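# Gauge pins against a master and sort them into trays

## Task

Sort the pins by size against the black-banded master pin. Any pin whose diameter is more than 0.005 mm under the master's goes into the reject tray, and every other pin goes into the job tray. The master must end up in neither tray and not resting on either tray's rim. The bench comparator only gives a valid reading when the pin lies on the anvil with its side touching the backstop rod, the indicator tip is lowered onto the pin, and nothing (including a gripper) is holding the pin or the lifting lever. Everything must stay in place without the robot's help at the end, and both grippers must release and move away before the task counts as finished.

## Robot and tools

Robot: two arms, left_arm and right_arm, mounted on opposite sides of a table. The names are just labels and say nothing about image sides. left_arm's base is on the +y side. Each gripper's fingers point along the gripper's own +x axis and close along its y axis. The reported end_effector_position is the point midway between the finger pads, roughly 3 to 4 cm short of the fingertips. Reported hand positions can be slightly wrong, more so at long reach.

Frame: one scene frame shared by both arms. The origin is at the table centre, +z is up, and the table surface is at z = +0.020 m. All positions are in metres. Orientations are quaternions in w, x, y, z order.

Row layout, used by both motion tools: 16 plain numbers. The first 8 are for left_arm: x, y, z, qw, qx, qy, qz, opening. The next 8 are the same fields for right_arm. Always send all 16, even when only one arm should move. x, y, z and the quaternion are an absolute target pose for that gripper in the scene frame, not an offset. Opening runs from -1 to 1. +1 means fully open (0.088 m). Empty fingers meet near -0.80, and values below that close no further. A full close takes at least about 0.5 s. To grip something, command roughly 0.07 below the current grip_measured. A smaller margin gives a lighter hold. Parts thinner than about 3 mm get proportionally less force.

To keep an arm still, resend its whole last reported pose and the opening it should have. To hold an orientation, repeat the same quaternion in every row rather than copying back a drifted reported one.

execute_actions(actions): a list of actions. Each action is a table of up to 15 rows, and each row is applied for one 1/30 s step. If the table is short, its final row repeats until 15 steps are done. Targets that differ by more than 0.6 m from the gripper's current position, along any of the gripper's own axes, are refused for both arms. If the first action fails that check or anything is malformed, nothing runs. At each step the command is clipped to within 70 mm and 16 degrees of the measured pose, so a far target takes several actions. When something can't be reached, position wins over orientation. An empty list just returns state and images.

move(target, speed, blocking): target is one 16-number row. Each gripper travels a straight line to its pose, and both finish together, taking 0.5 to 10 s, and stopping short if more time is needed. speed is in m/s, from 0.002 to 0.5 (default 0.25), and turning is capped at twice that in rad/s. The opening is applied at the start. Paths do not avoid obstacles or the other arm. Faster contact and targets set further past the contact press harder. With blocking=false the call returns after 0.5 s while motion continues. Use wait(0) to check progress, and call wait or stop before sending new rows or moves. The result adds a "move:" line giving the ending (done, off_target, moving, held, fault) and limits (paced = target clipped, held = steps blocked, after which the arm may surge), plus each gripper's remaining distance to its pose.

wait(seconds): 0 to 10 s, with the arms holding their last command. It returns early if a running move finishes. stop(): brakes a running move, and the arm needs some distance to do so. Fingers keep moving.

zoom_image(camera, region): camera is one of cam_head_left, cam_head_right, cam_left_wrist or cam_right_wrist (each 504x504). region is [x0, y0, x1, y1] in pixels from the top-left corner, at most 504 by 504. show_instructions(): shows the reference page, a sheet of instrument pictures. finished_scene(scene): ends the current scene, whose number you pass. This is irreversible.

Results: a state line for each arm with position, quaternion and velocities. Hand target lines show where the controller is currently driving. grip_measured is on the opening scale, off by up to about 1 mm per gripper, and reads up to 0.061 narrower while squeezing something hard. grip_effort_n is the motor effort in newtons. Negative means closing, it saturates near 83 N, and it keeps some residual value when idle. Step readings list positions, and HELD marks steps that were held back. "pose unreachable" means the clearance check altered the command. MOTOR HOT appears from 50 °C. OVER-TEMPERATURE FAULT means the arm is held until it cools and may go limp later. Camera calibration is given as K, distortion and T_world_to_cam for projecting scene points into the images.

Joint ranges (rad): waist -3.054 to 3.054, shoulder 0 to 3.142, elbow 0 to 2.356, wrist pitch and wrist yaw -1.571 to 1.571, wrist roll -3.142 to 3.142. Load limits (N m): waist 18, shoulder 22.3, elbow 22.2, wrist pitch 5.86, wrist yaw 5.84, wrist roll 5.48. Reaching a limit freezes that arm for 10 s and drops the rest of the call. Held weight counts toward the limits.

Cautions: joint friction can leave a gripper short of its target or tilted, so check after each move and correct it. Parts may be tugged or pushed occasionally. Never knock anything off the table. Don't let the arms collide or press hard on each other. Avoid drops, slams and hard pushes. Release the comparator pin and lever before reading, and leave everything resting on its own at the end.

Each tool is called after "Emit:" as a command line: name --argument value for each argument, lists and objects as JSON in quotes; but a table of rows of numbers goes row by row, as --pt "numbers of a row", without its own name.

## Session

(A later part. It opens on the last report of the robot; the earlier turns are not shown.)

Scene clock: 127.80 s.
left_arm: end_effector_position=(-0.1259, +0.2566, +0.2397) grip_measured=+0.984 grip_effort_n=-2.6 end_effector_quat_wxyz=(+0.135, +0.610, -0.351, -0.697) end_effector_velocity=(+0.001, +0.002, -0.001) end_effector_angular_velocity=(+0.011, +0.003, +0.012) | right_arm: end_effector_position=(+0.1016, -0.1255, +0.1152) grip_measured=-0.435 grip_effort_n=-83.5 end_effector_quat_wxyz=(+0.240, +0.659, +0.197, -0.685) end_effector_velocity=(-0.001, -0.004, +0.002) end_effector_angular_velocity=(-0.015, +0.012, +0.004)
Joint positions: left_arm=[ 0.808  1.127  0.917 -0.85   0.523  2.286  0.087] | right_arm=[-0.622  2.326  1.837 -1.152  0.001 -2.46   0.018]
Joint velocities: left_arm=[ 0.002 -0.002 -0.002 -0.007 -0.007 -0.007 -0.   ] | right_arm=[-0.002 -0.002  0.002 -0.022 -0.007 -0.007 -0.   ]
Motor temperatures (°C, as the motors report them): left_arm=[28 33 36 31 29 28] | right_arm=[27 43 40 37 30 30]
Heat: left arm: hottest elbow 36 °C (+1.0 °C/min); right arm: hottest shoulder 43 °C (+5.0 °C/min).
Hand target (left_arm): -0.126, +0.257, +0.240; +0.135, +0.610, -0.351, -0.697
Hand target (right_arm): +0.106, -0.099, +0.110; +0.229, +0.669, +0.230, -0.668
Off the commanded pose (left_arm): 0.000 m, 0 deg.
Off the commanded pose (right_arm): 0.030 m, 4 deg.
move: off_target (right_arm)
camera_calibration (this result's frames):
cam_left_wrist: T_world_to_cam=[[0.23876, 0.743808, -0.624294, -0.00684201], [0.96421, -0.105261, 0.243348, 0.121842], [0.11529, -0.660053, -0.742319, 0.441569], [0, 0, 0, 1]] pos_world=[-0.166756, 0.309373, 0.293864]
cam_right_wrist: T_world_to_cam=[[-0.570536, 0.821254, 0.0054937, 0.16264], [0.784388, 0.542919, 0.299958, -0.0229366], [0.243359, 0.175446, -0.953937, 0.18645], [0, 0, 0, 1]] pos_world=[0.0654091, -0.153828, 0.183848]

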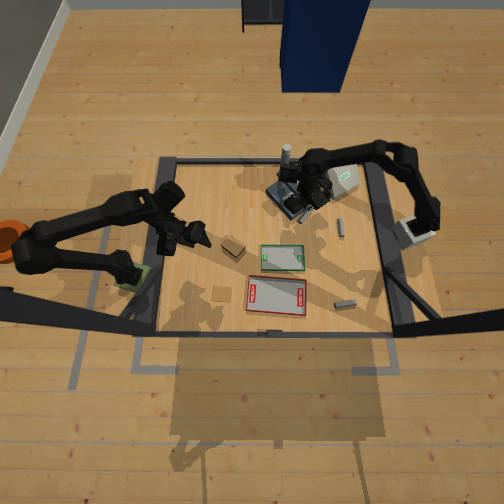

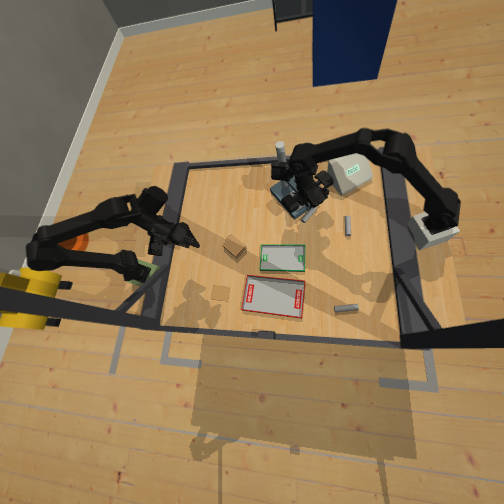

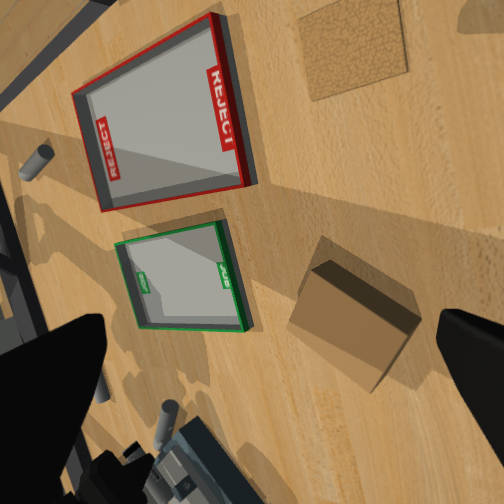

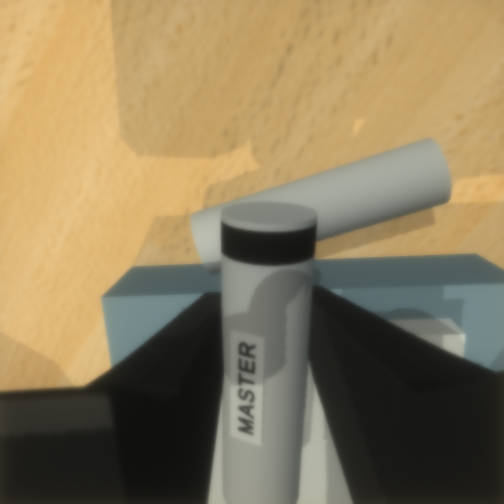

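Emit:
move --target '[-0.1259,0.2566,0.2397,0.135,0.610,-0.351,-0.697,1,0.095,-0.14,0.15,-0.230,-0.669,-0.230,0.669,-0.6]' --speed 0.05

Emit:
move --target '[-0.1259,0.2566,0.2397,0.135,0.610,-0.351,-0.697,1,-0.02,-0.21,0.12,-0.230,-0.669,-0.230,0.669,-0.6]' --speed 0.15

Emit:
move --target '[-0.1259,0.2566,0.2397,0.135,0.610,-0.351,-0.697,1,-0.02,-0.21,0.063,-0.230,-0.669,-0.230,0.669,-0.6]' --speed 0.05

Emit:
move --target '[-0.1259,0.2566,0.2397,0.135,0.610,-0.351,-0.697,1,-0.02,-0.21,0.063,-0.230,-0.669,-0.230,0.669,0.1]'

Emit:
move --target '[-0.1259,0.2566,0.2397,0.135,0.610,-0.351,-0.697,1,-0.028,-0.216,0.08,-0.230,-0.669,-0.230,0.669,0.1]' --speed 0.04

Emit:
move --target '[-0.1259,0.2566,0.2397,0.135,0.610,-0.351,-0.697,1,-0.028,-0.216,0.062,-0.230,-0.669,-0.230,0.669,0.1]' --speed 0.04

Scene clock: 135.50 s.
left_arm: end_effector_position=(-0.1259, +0.2566, +0.2397) grip_measured=+0.984 grip_effort_n=-3.0 end_effector_quat_wxyz=(+0.135, +0.610, -0.351, -0.697) end_effector_velocity=(+0.001, -0.000, -0.000) end_effector_angular_velocity=(-0.002, -0.005, +0.007) | right_arm: end_effector_position=(+0.0960, -0.1409, +0.1419) grip_measured=-0.435 grip_effort_n=-83.5 end_effector_quat_wxyz=(+0.234, +0.666, +0.222, -0.673) end_effector_velocity=(-0.002, -0.007, -0.004) end_effector_angular_velocity=(-0.024, +0.014, +0.005)
Joint positions: left_arm=[ 0.808  1.127  0.917 -0.85   0.523  2.286  0.087] | right_arm=[-0.618  2.188  1.716 -1.119  0.001 -2.484  0.018]
Joint velocities: left_arm=[-0.002 -0.002 -0.002  0.007 -0.007 -0.007 -0.   ] | right_arm=[-0.002 -0.002 -0.022 -0.007 -0.007 -0.007  0.   ]
Motor temperatures (°C, as the motors report them): left_arm=[28 33 36 31 29 28] | right_arm=[27 42 43 44 30 30]
Heat: left arm: hottest elbow 36 °C (+1.0 °C/min); right arm: hottest wrist pitch 44 °C (+5.1 °C/min).
Hand target (left_arm): -0.126, +0.257, +0.240; +0.135, +0.610, -0.351, -0.697
Hand target (right_arm): +0.095, -0.140, +0.150; +0.230, +0.669, +0.230, -0.669
Off the commanded pose (left_arm): 0.000 m, 0 deg.
Off the commanded pose (right_arm): 0.008 m, 1 deg.
move: done
camera_calibration (this result's frames):
cam_left_wrist: T_world_to_cam=[[0.23876, 0.743808, -0.624294, -0.00684201], [0.96421, -0.105261, 0.243348, 0.121842], [0.11529, -0.660053, -0.742319, 0.441569], [0, 0, 0, 1]] pos_world=[-0.166756, 0.309373, 0.293864]
cam_right_wrist: T_world_to_cam=[[-0.593102, 0.804223, 0.0381532, 0.167065], [0.765679, 0.548757, 0.335561, -0.0206781], [0.248929, 0.228235, -0.941245, 0.221078], [0, 0, 0, 1]] pos_world=[0.059887, -0.173468, 0.208653]

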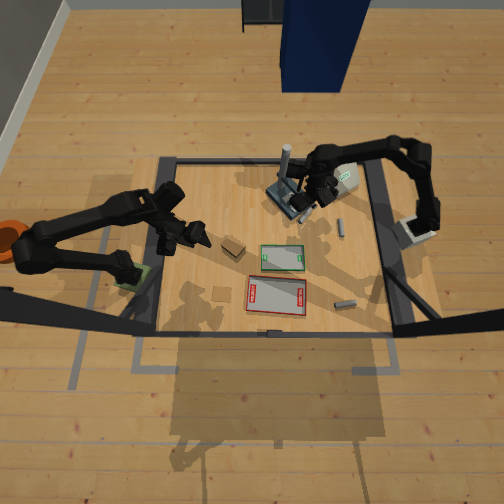

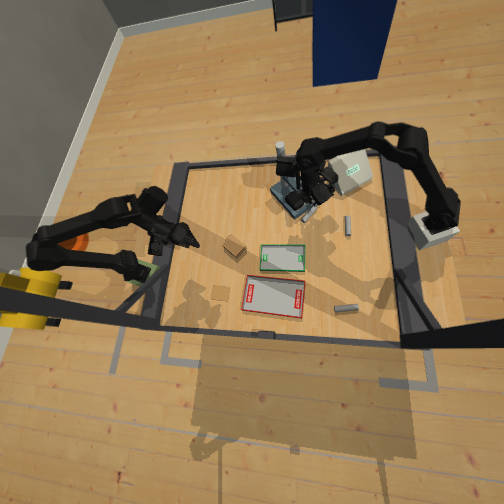

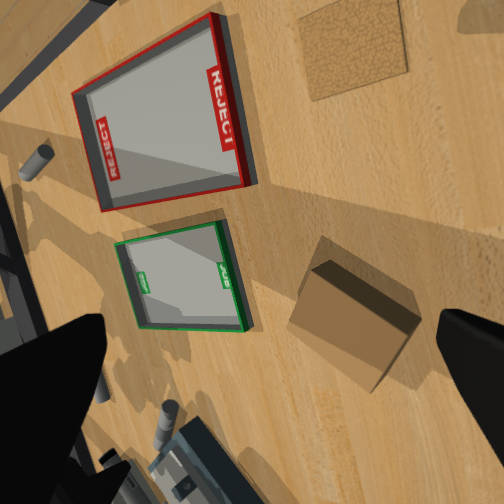

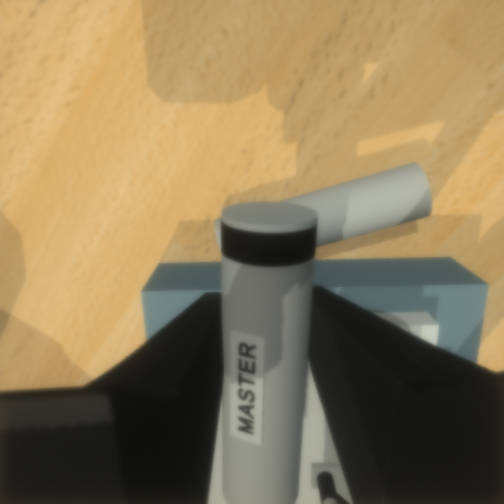

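Scene clock: 136.90 s.
left_arm: end_effector_position=(-0.1259, +0.2566, +0.2397) grip_measured=+0.984 grip_effort_n=-2.6 end_effector_quat_wxyz=(+0.135, +0.610, -0.351, -0.697) end_effector_velocity=(+0.003, -0.001, +0.001) end_effector_angular_velocity=(+0.001, -0.018, +0.014) | right_arm: end_effector_position=(-0.0194, -0.2099, +0.1144) grip_measured=-0.435 grip_effort_n=-83.5 end_effector_quat_wxyz=(+0.236, +0.665, +0.225, -0.672) end_effector_velocity=(-0.003, -0.006, +0.000) end_effector_angular_velocity=(-0.012, -0.008, +0.020)
Joint positions: left_arm=[ 0.808  1.127  0.917 -0.85   0.523  2.286  0.087] | right_arm=[-0.333  1.927  1.202 -0.863 -0.006 -2.207  0.018]
Joint velocities: left_arm=[-0.002 -0.002  0.002  0.007 -0.022 -0.007 -0.   ] | right_arm=[ 0.012 -0.012 -0.017 -0.007  0.007 -0.007 -0.   ]
Motor temperatures (°C, as the motors report them): left_arm=[28 33 36 31 29 28] | right_arm=[27 43 43 44 30 30]
Heat: left arm: hottest elbow 36 °C (+1.0 °C/min); right arm: hottest wrist pitch 44 °C (+5.1 °C/min).
Hand target (left_arm): -0.126, +0.257, +0.240; +0.135, +0.610, -0.351, -0.697
Hand target (right_arm): -0.021, -0.210, +0.119; +0.230, +0.667, +0.230, -0.670
Off the commanded pose (left_arm): 0.000 m, 0 deg.
Off the commanded pose (right_arm): 0.006 m, 1 deg.
move: done
camera_calibration (this result's frames):
cam_left_wrist: T_world_to_cam=[[0.23876, 0.743808, -0.624294, -0.00684201], [0.96421, -0.105261, 0.243348, 0.121842], [0.11529, -0.660053, -0.742319, 0.441569], [0, 0, 0, 1]] pos_world=[-0.166756, 0.309373, 0.293864]
cam_right_wrist: T_world_to_cam=[[-0.599738, 0.799177, 0.0403873, 0.153711], [0.761384, 0.554393, 0.336069, 0.115853], [0.246188, 0.232303, -0.940971, 0.240431], [0, 0, 0, 1]] pos_world=[-0.0552136, -0.242923, 0.181096]

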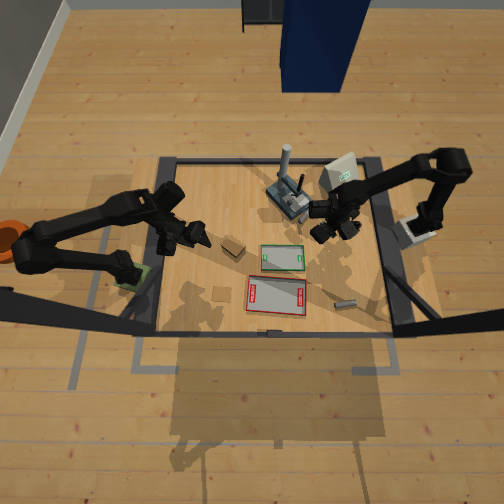

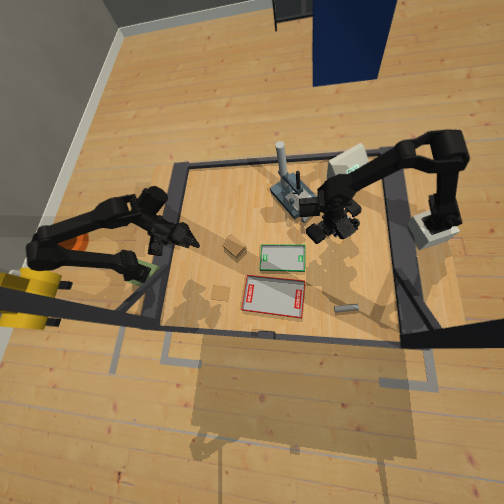

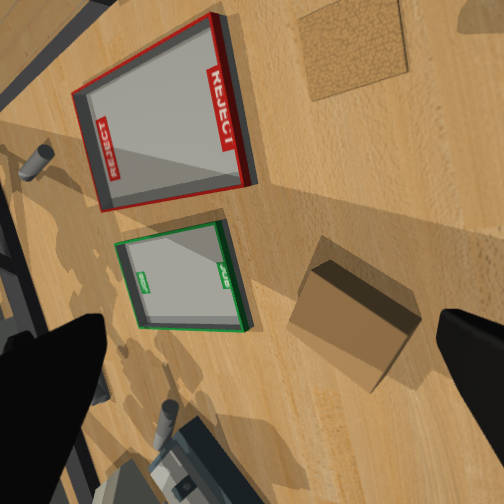

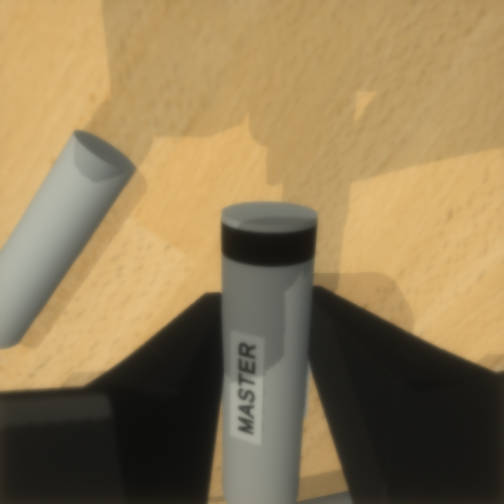

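Scene clock: 138.30 s.
left_arm: end_effector_position=(-0.1259, +0.2566, +0.2397) grip_measured=+0.984 grip_effort_n=-2.6 end_effector_quat_wxyz=(+0.135, +0.610, -0.351, -0.697) end_effector_velocity=(-0.003, +0.001, -0.001) end_effector_angular_velocity=(+0.005, +0.014, -0.000) | right_arm: end_effector_position=(-0.0197, -0.2061, +0.0683) grip_measured=-0.435 grip_effort_n=-83.5 end_effector_quat_wxyz=(+0.225, +0.669, +0.235, -0.668) end_effector_velocity=(-0.000, -0.000, +0.001) end_effector_angular_velocity=(+0.007, +0.007, +0.005)
Joint positions: left_arm=[ 0.808  1.127  0.917 -0.85   0.523  2.286  0.087] | right_arm=[-0.332  2.013  1.111 -0.654 -0.003 -2.205  0.018]
Joint velocities: left_arm=[-0.002 -0.002 -0.002 -0.007  0.007 -0.007 -0.   ] | right_arm=[-0.002 -0.007 -0.007  0.007 -0.007 -0.007 -0.   ]
Motor temperatures (°C, as the motors report them): left_arm=[28 33 36 31 29 28] | right_arm=[27 43 42 43 30 30]
Heat: left arm: hottest elbow 36 °C (+1.0 °C/min); right arm: hottest shoulder 43 °C (+4.1 °C/min).
Hand target (left_arm): -0.126, +0.257, +0.240; +0.135, +0.610, -0.351, -0.697
Hand target (right_arm): -0.020, -0.209, +0.063; +0.230, +0.669, +0.230, -0.669
Off the commanded pose (left_arm): 0.000 m, 0 deg.
Off the commanded pose (right_arm): 0.007 m, 1 deg.
move: done
camera_calibration (this result's frames):
cam_left_wrist: T_world_to_cam=[[0.23876, 0.743808, -0.624294, -0.00684201], [0.96421, -0.105261, 0.243348, 0.121842], [0.11529, -0.660053, -0.742319, 0.441569], [0, 0, 0, 1]] pos_world=[-0.166756, 0.309373, 0.293864]
cam_right_wrist: T_world_to_cam=[[-0.598899, 0.798141, 0.0655021, 0.150425], [0.761539, 0.542307, 0.354911, 0.125656], [0.247747, 0.262438, -0.932603, 0.201878], [0, 0, 0, 1]] pos_world=[-0.0556172, -0.241185, 0.133822]

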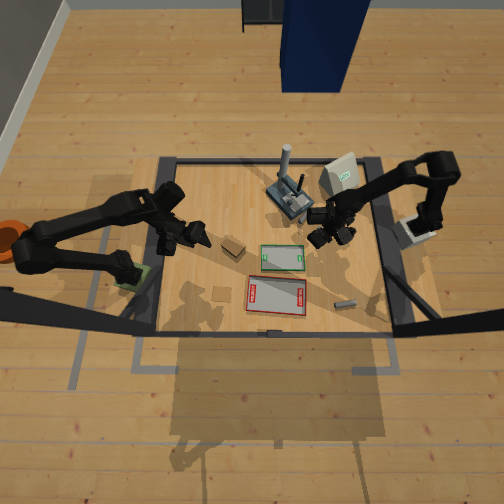

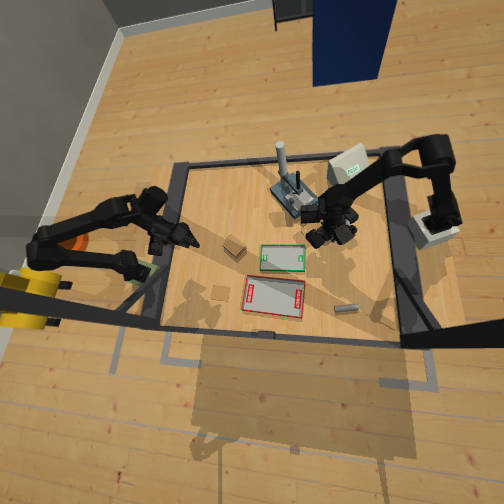

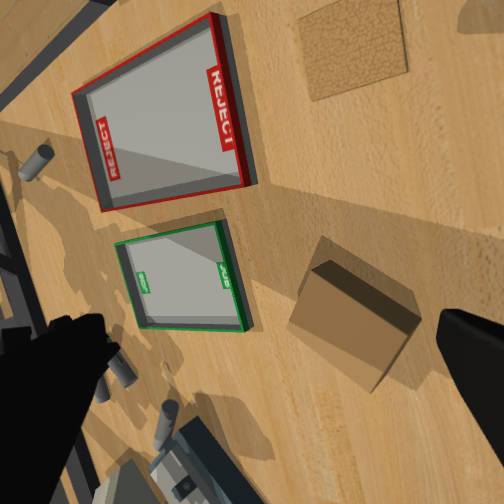

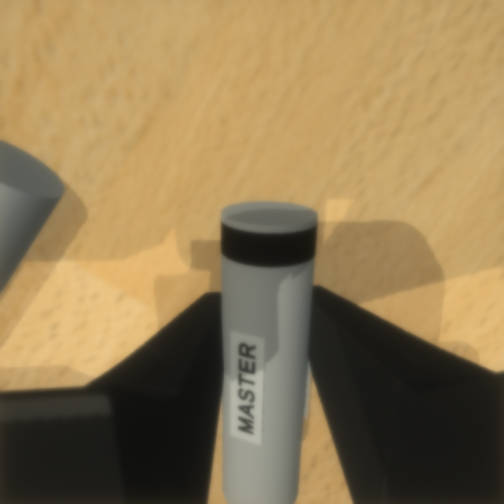

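Scene clock: 139.03 s.
left_arm: end_effector_position=(-0.1259, +0.2566, +0.2397) grip_measured=+0.984 grip_effort_n=-2.6 end_effector_quat_wxyz=(+0.135, +0.610, -0.351, -0.697) end_effector_velocity=(-0.001, +0.002, -0.003) end_effector_angular_velocity=(+0.015, +0.005, +0.007) | right_arm: end_effector_position=(-0.0197, -0.2061, +0.0678) grip_measured=+0.094 grip_effort_n=14.7 end_effector_quat_wxyz=(+0.224, +0.669, +0.236, -0.668) end_effector_velocity=(+0.004, -0.003, -0.001) end_effector_angular_velocity=(-0.012, -0.008, -0.000)
Joint positions: left_arm=[ 0.808  1.127  0.917 -0.85   0.523  2.286  0.087] | right_arm=[-0.332  2.013  1.109 -0.651 -0.003 -2.205  0.044]
Joint velocities: left_arm=[-0.002 -0.002 -0.007 -0.007 -0.007 -0.007 -0.   ] | right_arm=[-0.007  0.002 -0.002 -0.007  0.007 -0.007  0.001]
Motor temperatures (°C, as the motors report them): left_arm=[28 33 36 31 29 28] | right_arm=[27 43 42 43 30 30]
Heat: left arm: hottest elbow 36 °C (+1.0 °C/min); right arm: hottest shoulder 43 °C (+4.0 °C/min).
Hand target (left_arm): -0.126, +0.257, +0.240; +0.135, +0.610, -0.351, -0.697
Hand target (right_arm): -0.020, -0.210, +0.063; +0.230, +0.669, +0.230, -0.669
Off the commanded pose (left_arm): 0.000 m, 0 deg.
Off the commanded pose (right_arm): 0.006 m, 1 deg.
move: done
camera_calibration (this result's frames):
cam_left_wrist: T_world_to_cam=[[0.23876, 0.743808, -0.624294, -0.00684201], [0.96421, -0.105261, 0.243348, 0.121842], [0.11529, -0.660053, -0.742319, 0.441569], [0, 0, 0, 1]] pos_world=[-0.166756, 0.309373, 0.293864]
cam_right_wrist: T_world_to_cam=[[-0.598896, 0.79804, 0.0667463, 0.150368], [0.761555, 0.541765, 0.355703, 0.125662], [0.247705, 0.26386, -0.932212, 0.20173], [0, 0, 0, 1]] pos_world=[-0.0556136, -0.241308, 0.13332]

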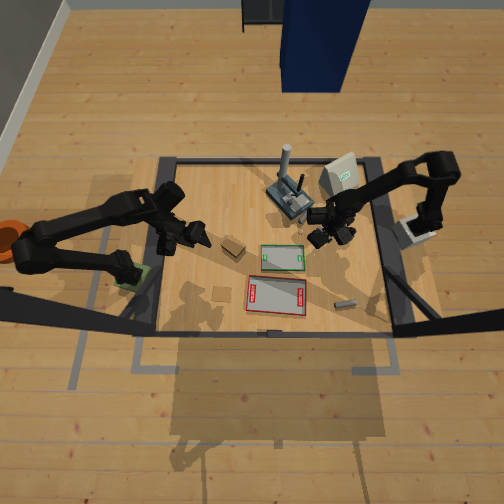

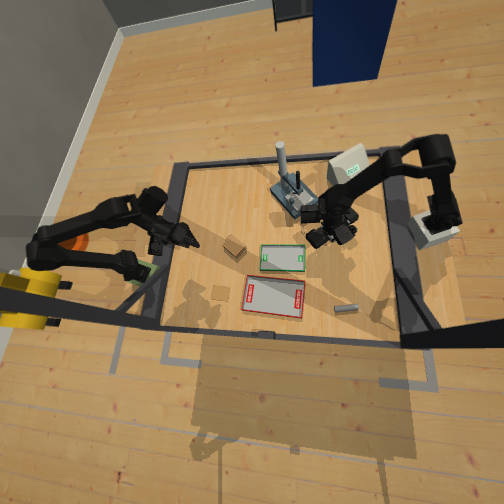

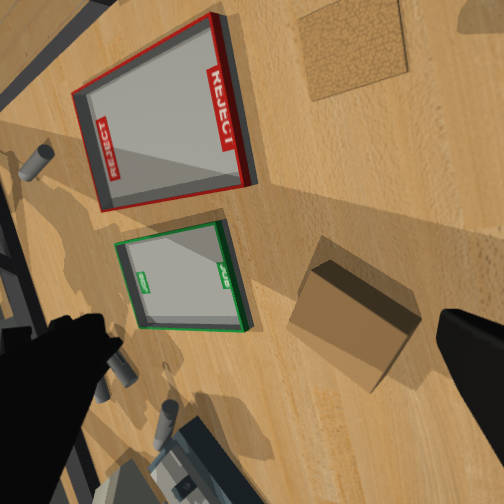

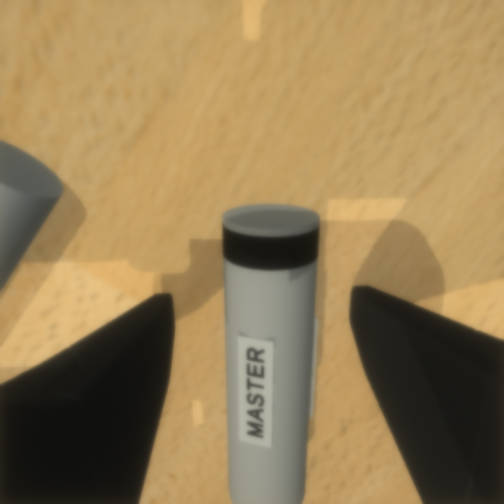

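Scene clock: 139.83 s.
left_arm: end_effector_position=(-0.1259, +0.2566, +0.2397) grip_measured=+0.984 grip_effort_n=-3.0 end_effector_quat_wxyz=(+0.135, +0.610, -0.351, -0.697) end_effector_velocity=(-0.003, +0.002, +0.001) end_effector_angular_velocity=(+0.000, +0.011, -0.000) | right_arm: end_effector_position=(-0.0275, -0.2141, +0.0774) grip_measured=+0.097 grip_effort_n=14.2 end_effector_quat_wxyz=(+0.231, +0.667, +0.230, -0.670) end_effector_velocity=(+0.000, -0.007, +0.001) end_effector_angular_velocity=(-0.022, +0.006, +0.005)
Joint positions: left_arm=[ 0.808  1.127  0.917 -0.85   0.523  2.286  0.087] | right_arm=[-0.307  1.979  1.105 -0.698 -0.003 -2.18   0.044]
Joint velocities: left_arm=[-0.002 -0.007 -0.002 -0.007  0.007 -0.007  0.   ] | right_arm=[-0.002 -0.007 -0.007 -0.022 -0.007 -0.007 -0.   ]
Motor temperatures (°C, as the motors report them): left_arm=[28 33 36 31 29 28] | right_arm=[27 43 42 43 30 30]
Heat: left arm: hottest elbow 36 °C (+1.0 °C/min); right arm: hottest shoulder 43 °C (+4.0 °C/min).
Hand target (left_arm): -0.126, +0.257, +0.240; +0.135, +0.610, -0.351, -0.697
Hand target (right_arm): -0.028, -0.216, +0.080; +0.230, +0.669, +0.230, -0.669
Off the commanded pose (left_arm): 0.000 m, 0 deg.
Off the commanded pose (right_arm): 0.003 m, 0 deg.
move: done
camera_calibration (this result's frames):
cam_left_wrist: T_world_to_cam=[[0.23876, 0.743808, -0.624294, -0.00684201], [0.96421, -0.105261, 0.243348, 0.121842], [0.11529, -0.660053, -0.742319, 0.441569], [0, 0, 0, 1]] pos_world=[-0.166756, 0.309373, 0.293864]
cam_right_wrist: T_world_to_cam=[[-0.598931, 0.799129, 0.0517089, 0.152808], [0.761345, 0.548215, 0.346142, 0.134728], [0.248265, 0.246684, -0.936756, 0.211415], [0, 0, 0, 1]] pos_world=[-0.0635401, -0.248126, 0.143508]

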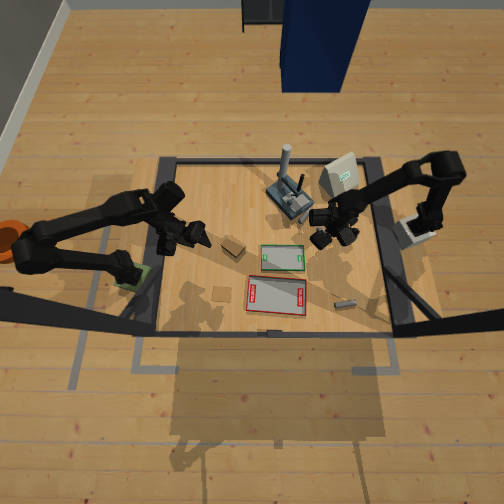

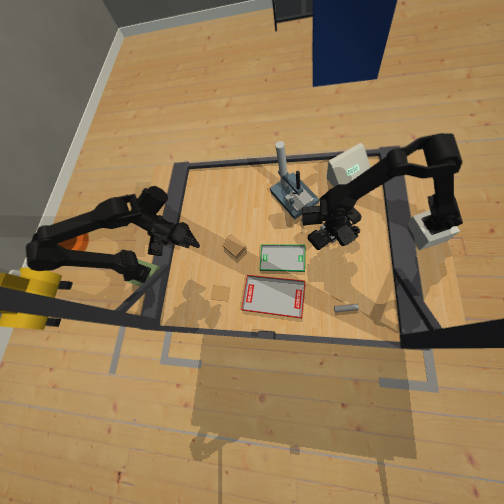

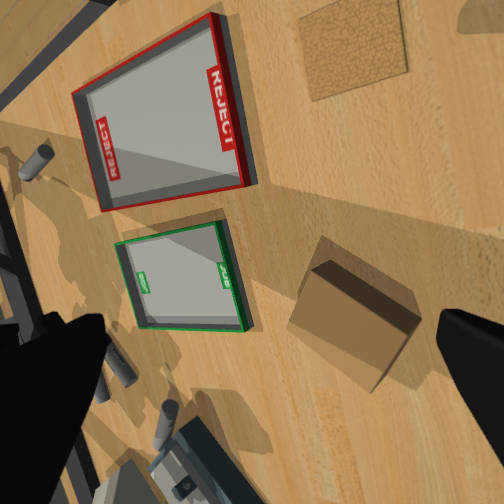

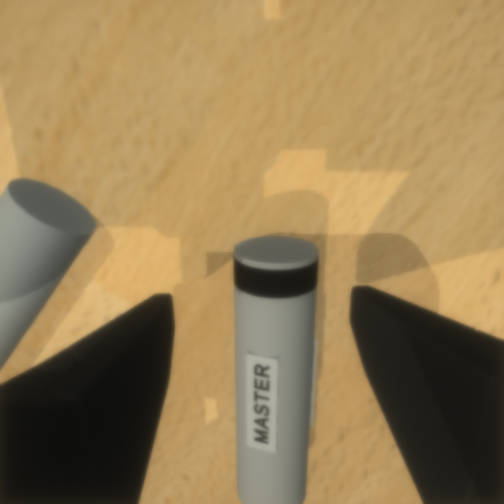

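Scene clock: 140.63 s.
left_arm: end_effector_position=(-0.1259, +0.2566, +0.2397) grip_measured=+0.984 grip_effort_n=-2.6 end_effector_quat_wxyz=(+0.135, +0.610, -0.351, -0.697) end_effector_velocity=(-0.001, +0.002, -0.001) end_effector_angular_velocity=(+0.011, +0.003, +0.007) | right_arm: end_effector_position=(-0.0279, -0.2118, +0.0678) grip_measured=+0.097 grip_effort_n=14.7 end_effector_quat_wxyz=(+0.224, +0.669, +0.237, -0.668) end_effector_velocity=(+0.002, +0.001, +0.000) end_effector_angular_velocity=(+0.008, -0.007, -0.010)
Joint positions: left_arm=[ 0.808  1.127  0.917 -0.85   0.523  2.286  0.087] | right_arm=[-0.306  1.996  1.082 -0.639 -0.003 -2.18   0.044]
Joint velocities: left_arm=[-0.002 -0.002 -0.002 -0.007 -0.007 -0.007 -0.   ] | right_arm=[-0.002 -0.002 -0.002  0.007  0.007  0.007 -0.   ]
Motor temperatures (°C, as the motors report them): left_arm=[28 33 36 31 29 28] | right_arm=[27 43 42 42 30 30]
Heat: left arm: hottest elbow 36 °C (+1.0 °C/min); right arm: hottest shoulder 43 °C (+4.0 °C/min).
Hand target (left_arm): -0.126, +0.257, +0.240; +0.135, +0.610, -0.351, -0.697
Hand target (right_arm): -0.028, -0.216, +0.062; +0.230, +0.669, +0.230, -0.669
Off the commanded pose (left_arm): 0.000 m, 0 deg.
Off the commanded pose (right_arm): 0.007 m, 1 deg.
move: done
camera_calibration (this result's frames):
cam_left_wrist: T_world_to_cam=[[0.23876, 0.743808, -0.624294, -0.00684201], [0.96421, -0.105261, 0.243348, 0.121842], [0.11529, -0.660053, -0.742319, 0.441569], [0, 0, 0, 1]] pos_world=[-0.166756, 0.309373, 0.293864]
cam_right_wrist: T_world_to_cam=[[-0.599494, 0.797462, 0.0682754, 0.14976], [0.761185, 0.541692, 0.356605, 0.134919], [0.247394, 0.265753, -0.931757, 0.20562], [0, 0, 0, 1]] pos_world=[-0.063787, -0.247156, 0.133251]

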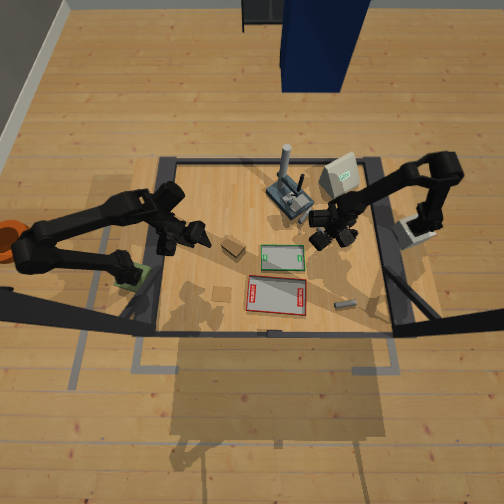

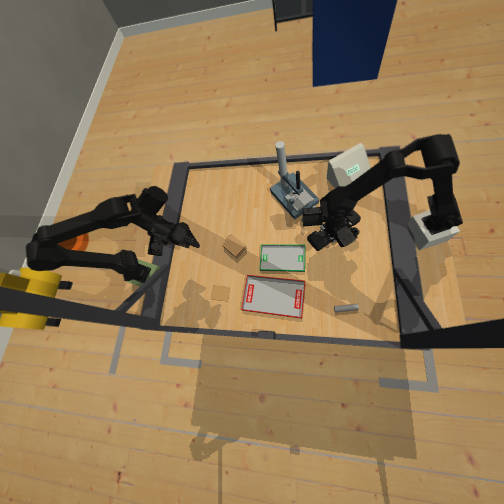

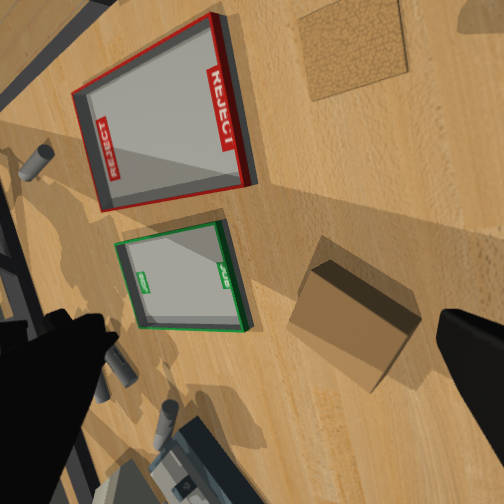

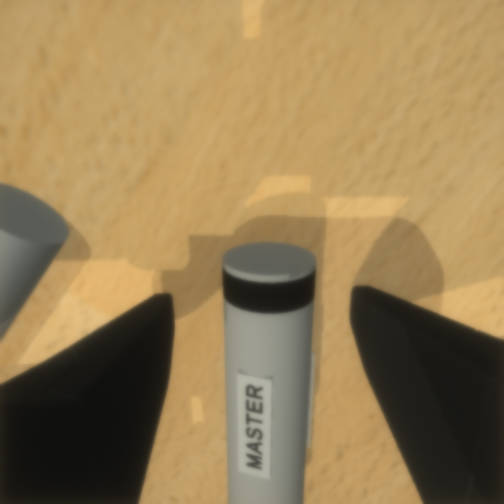

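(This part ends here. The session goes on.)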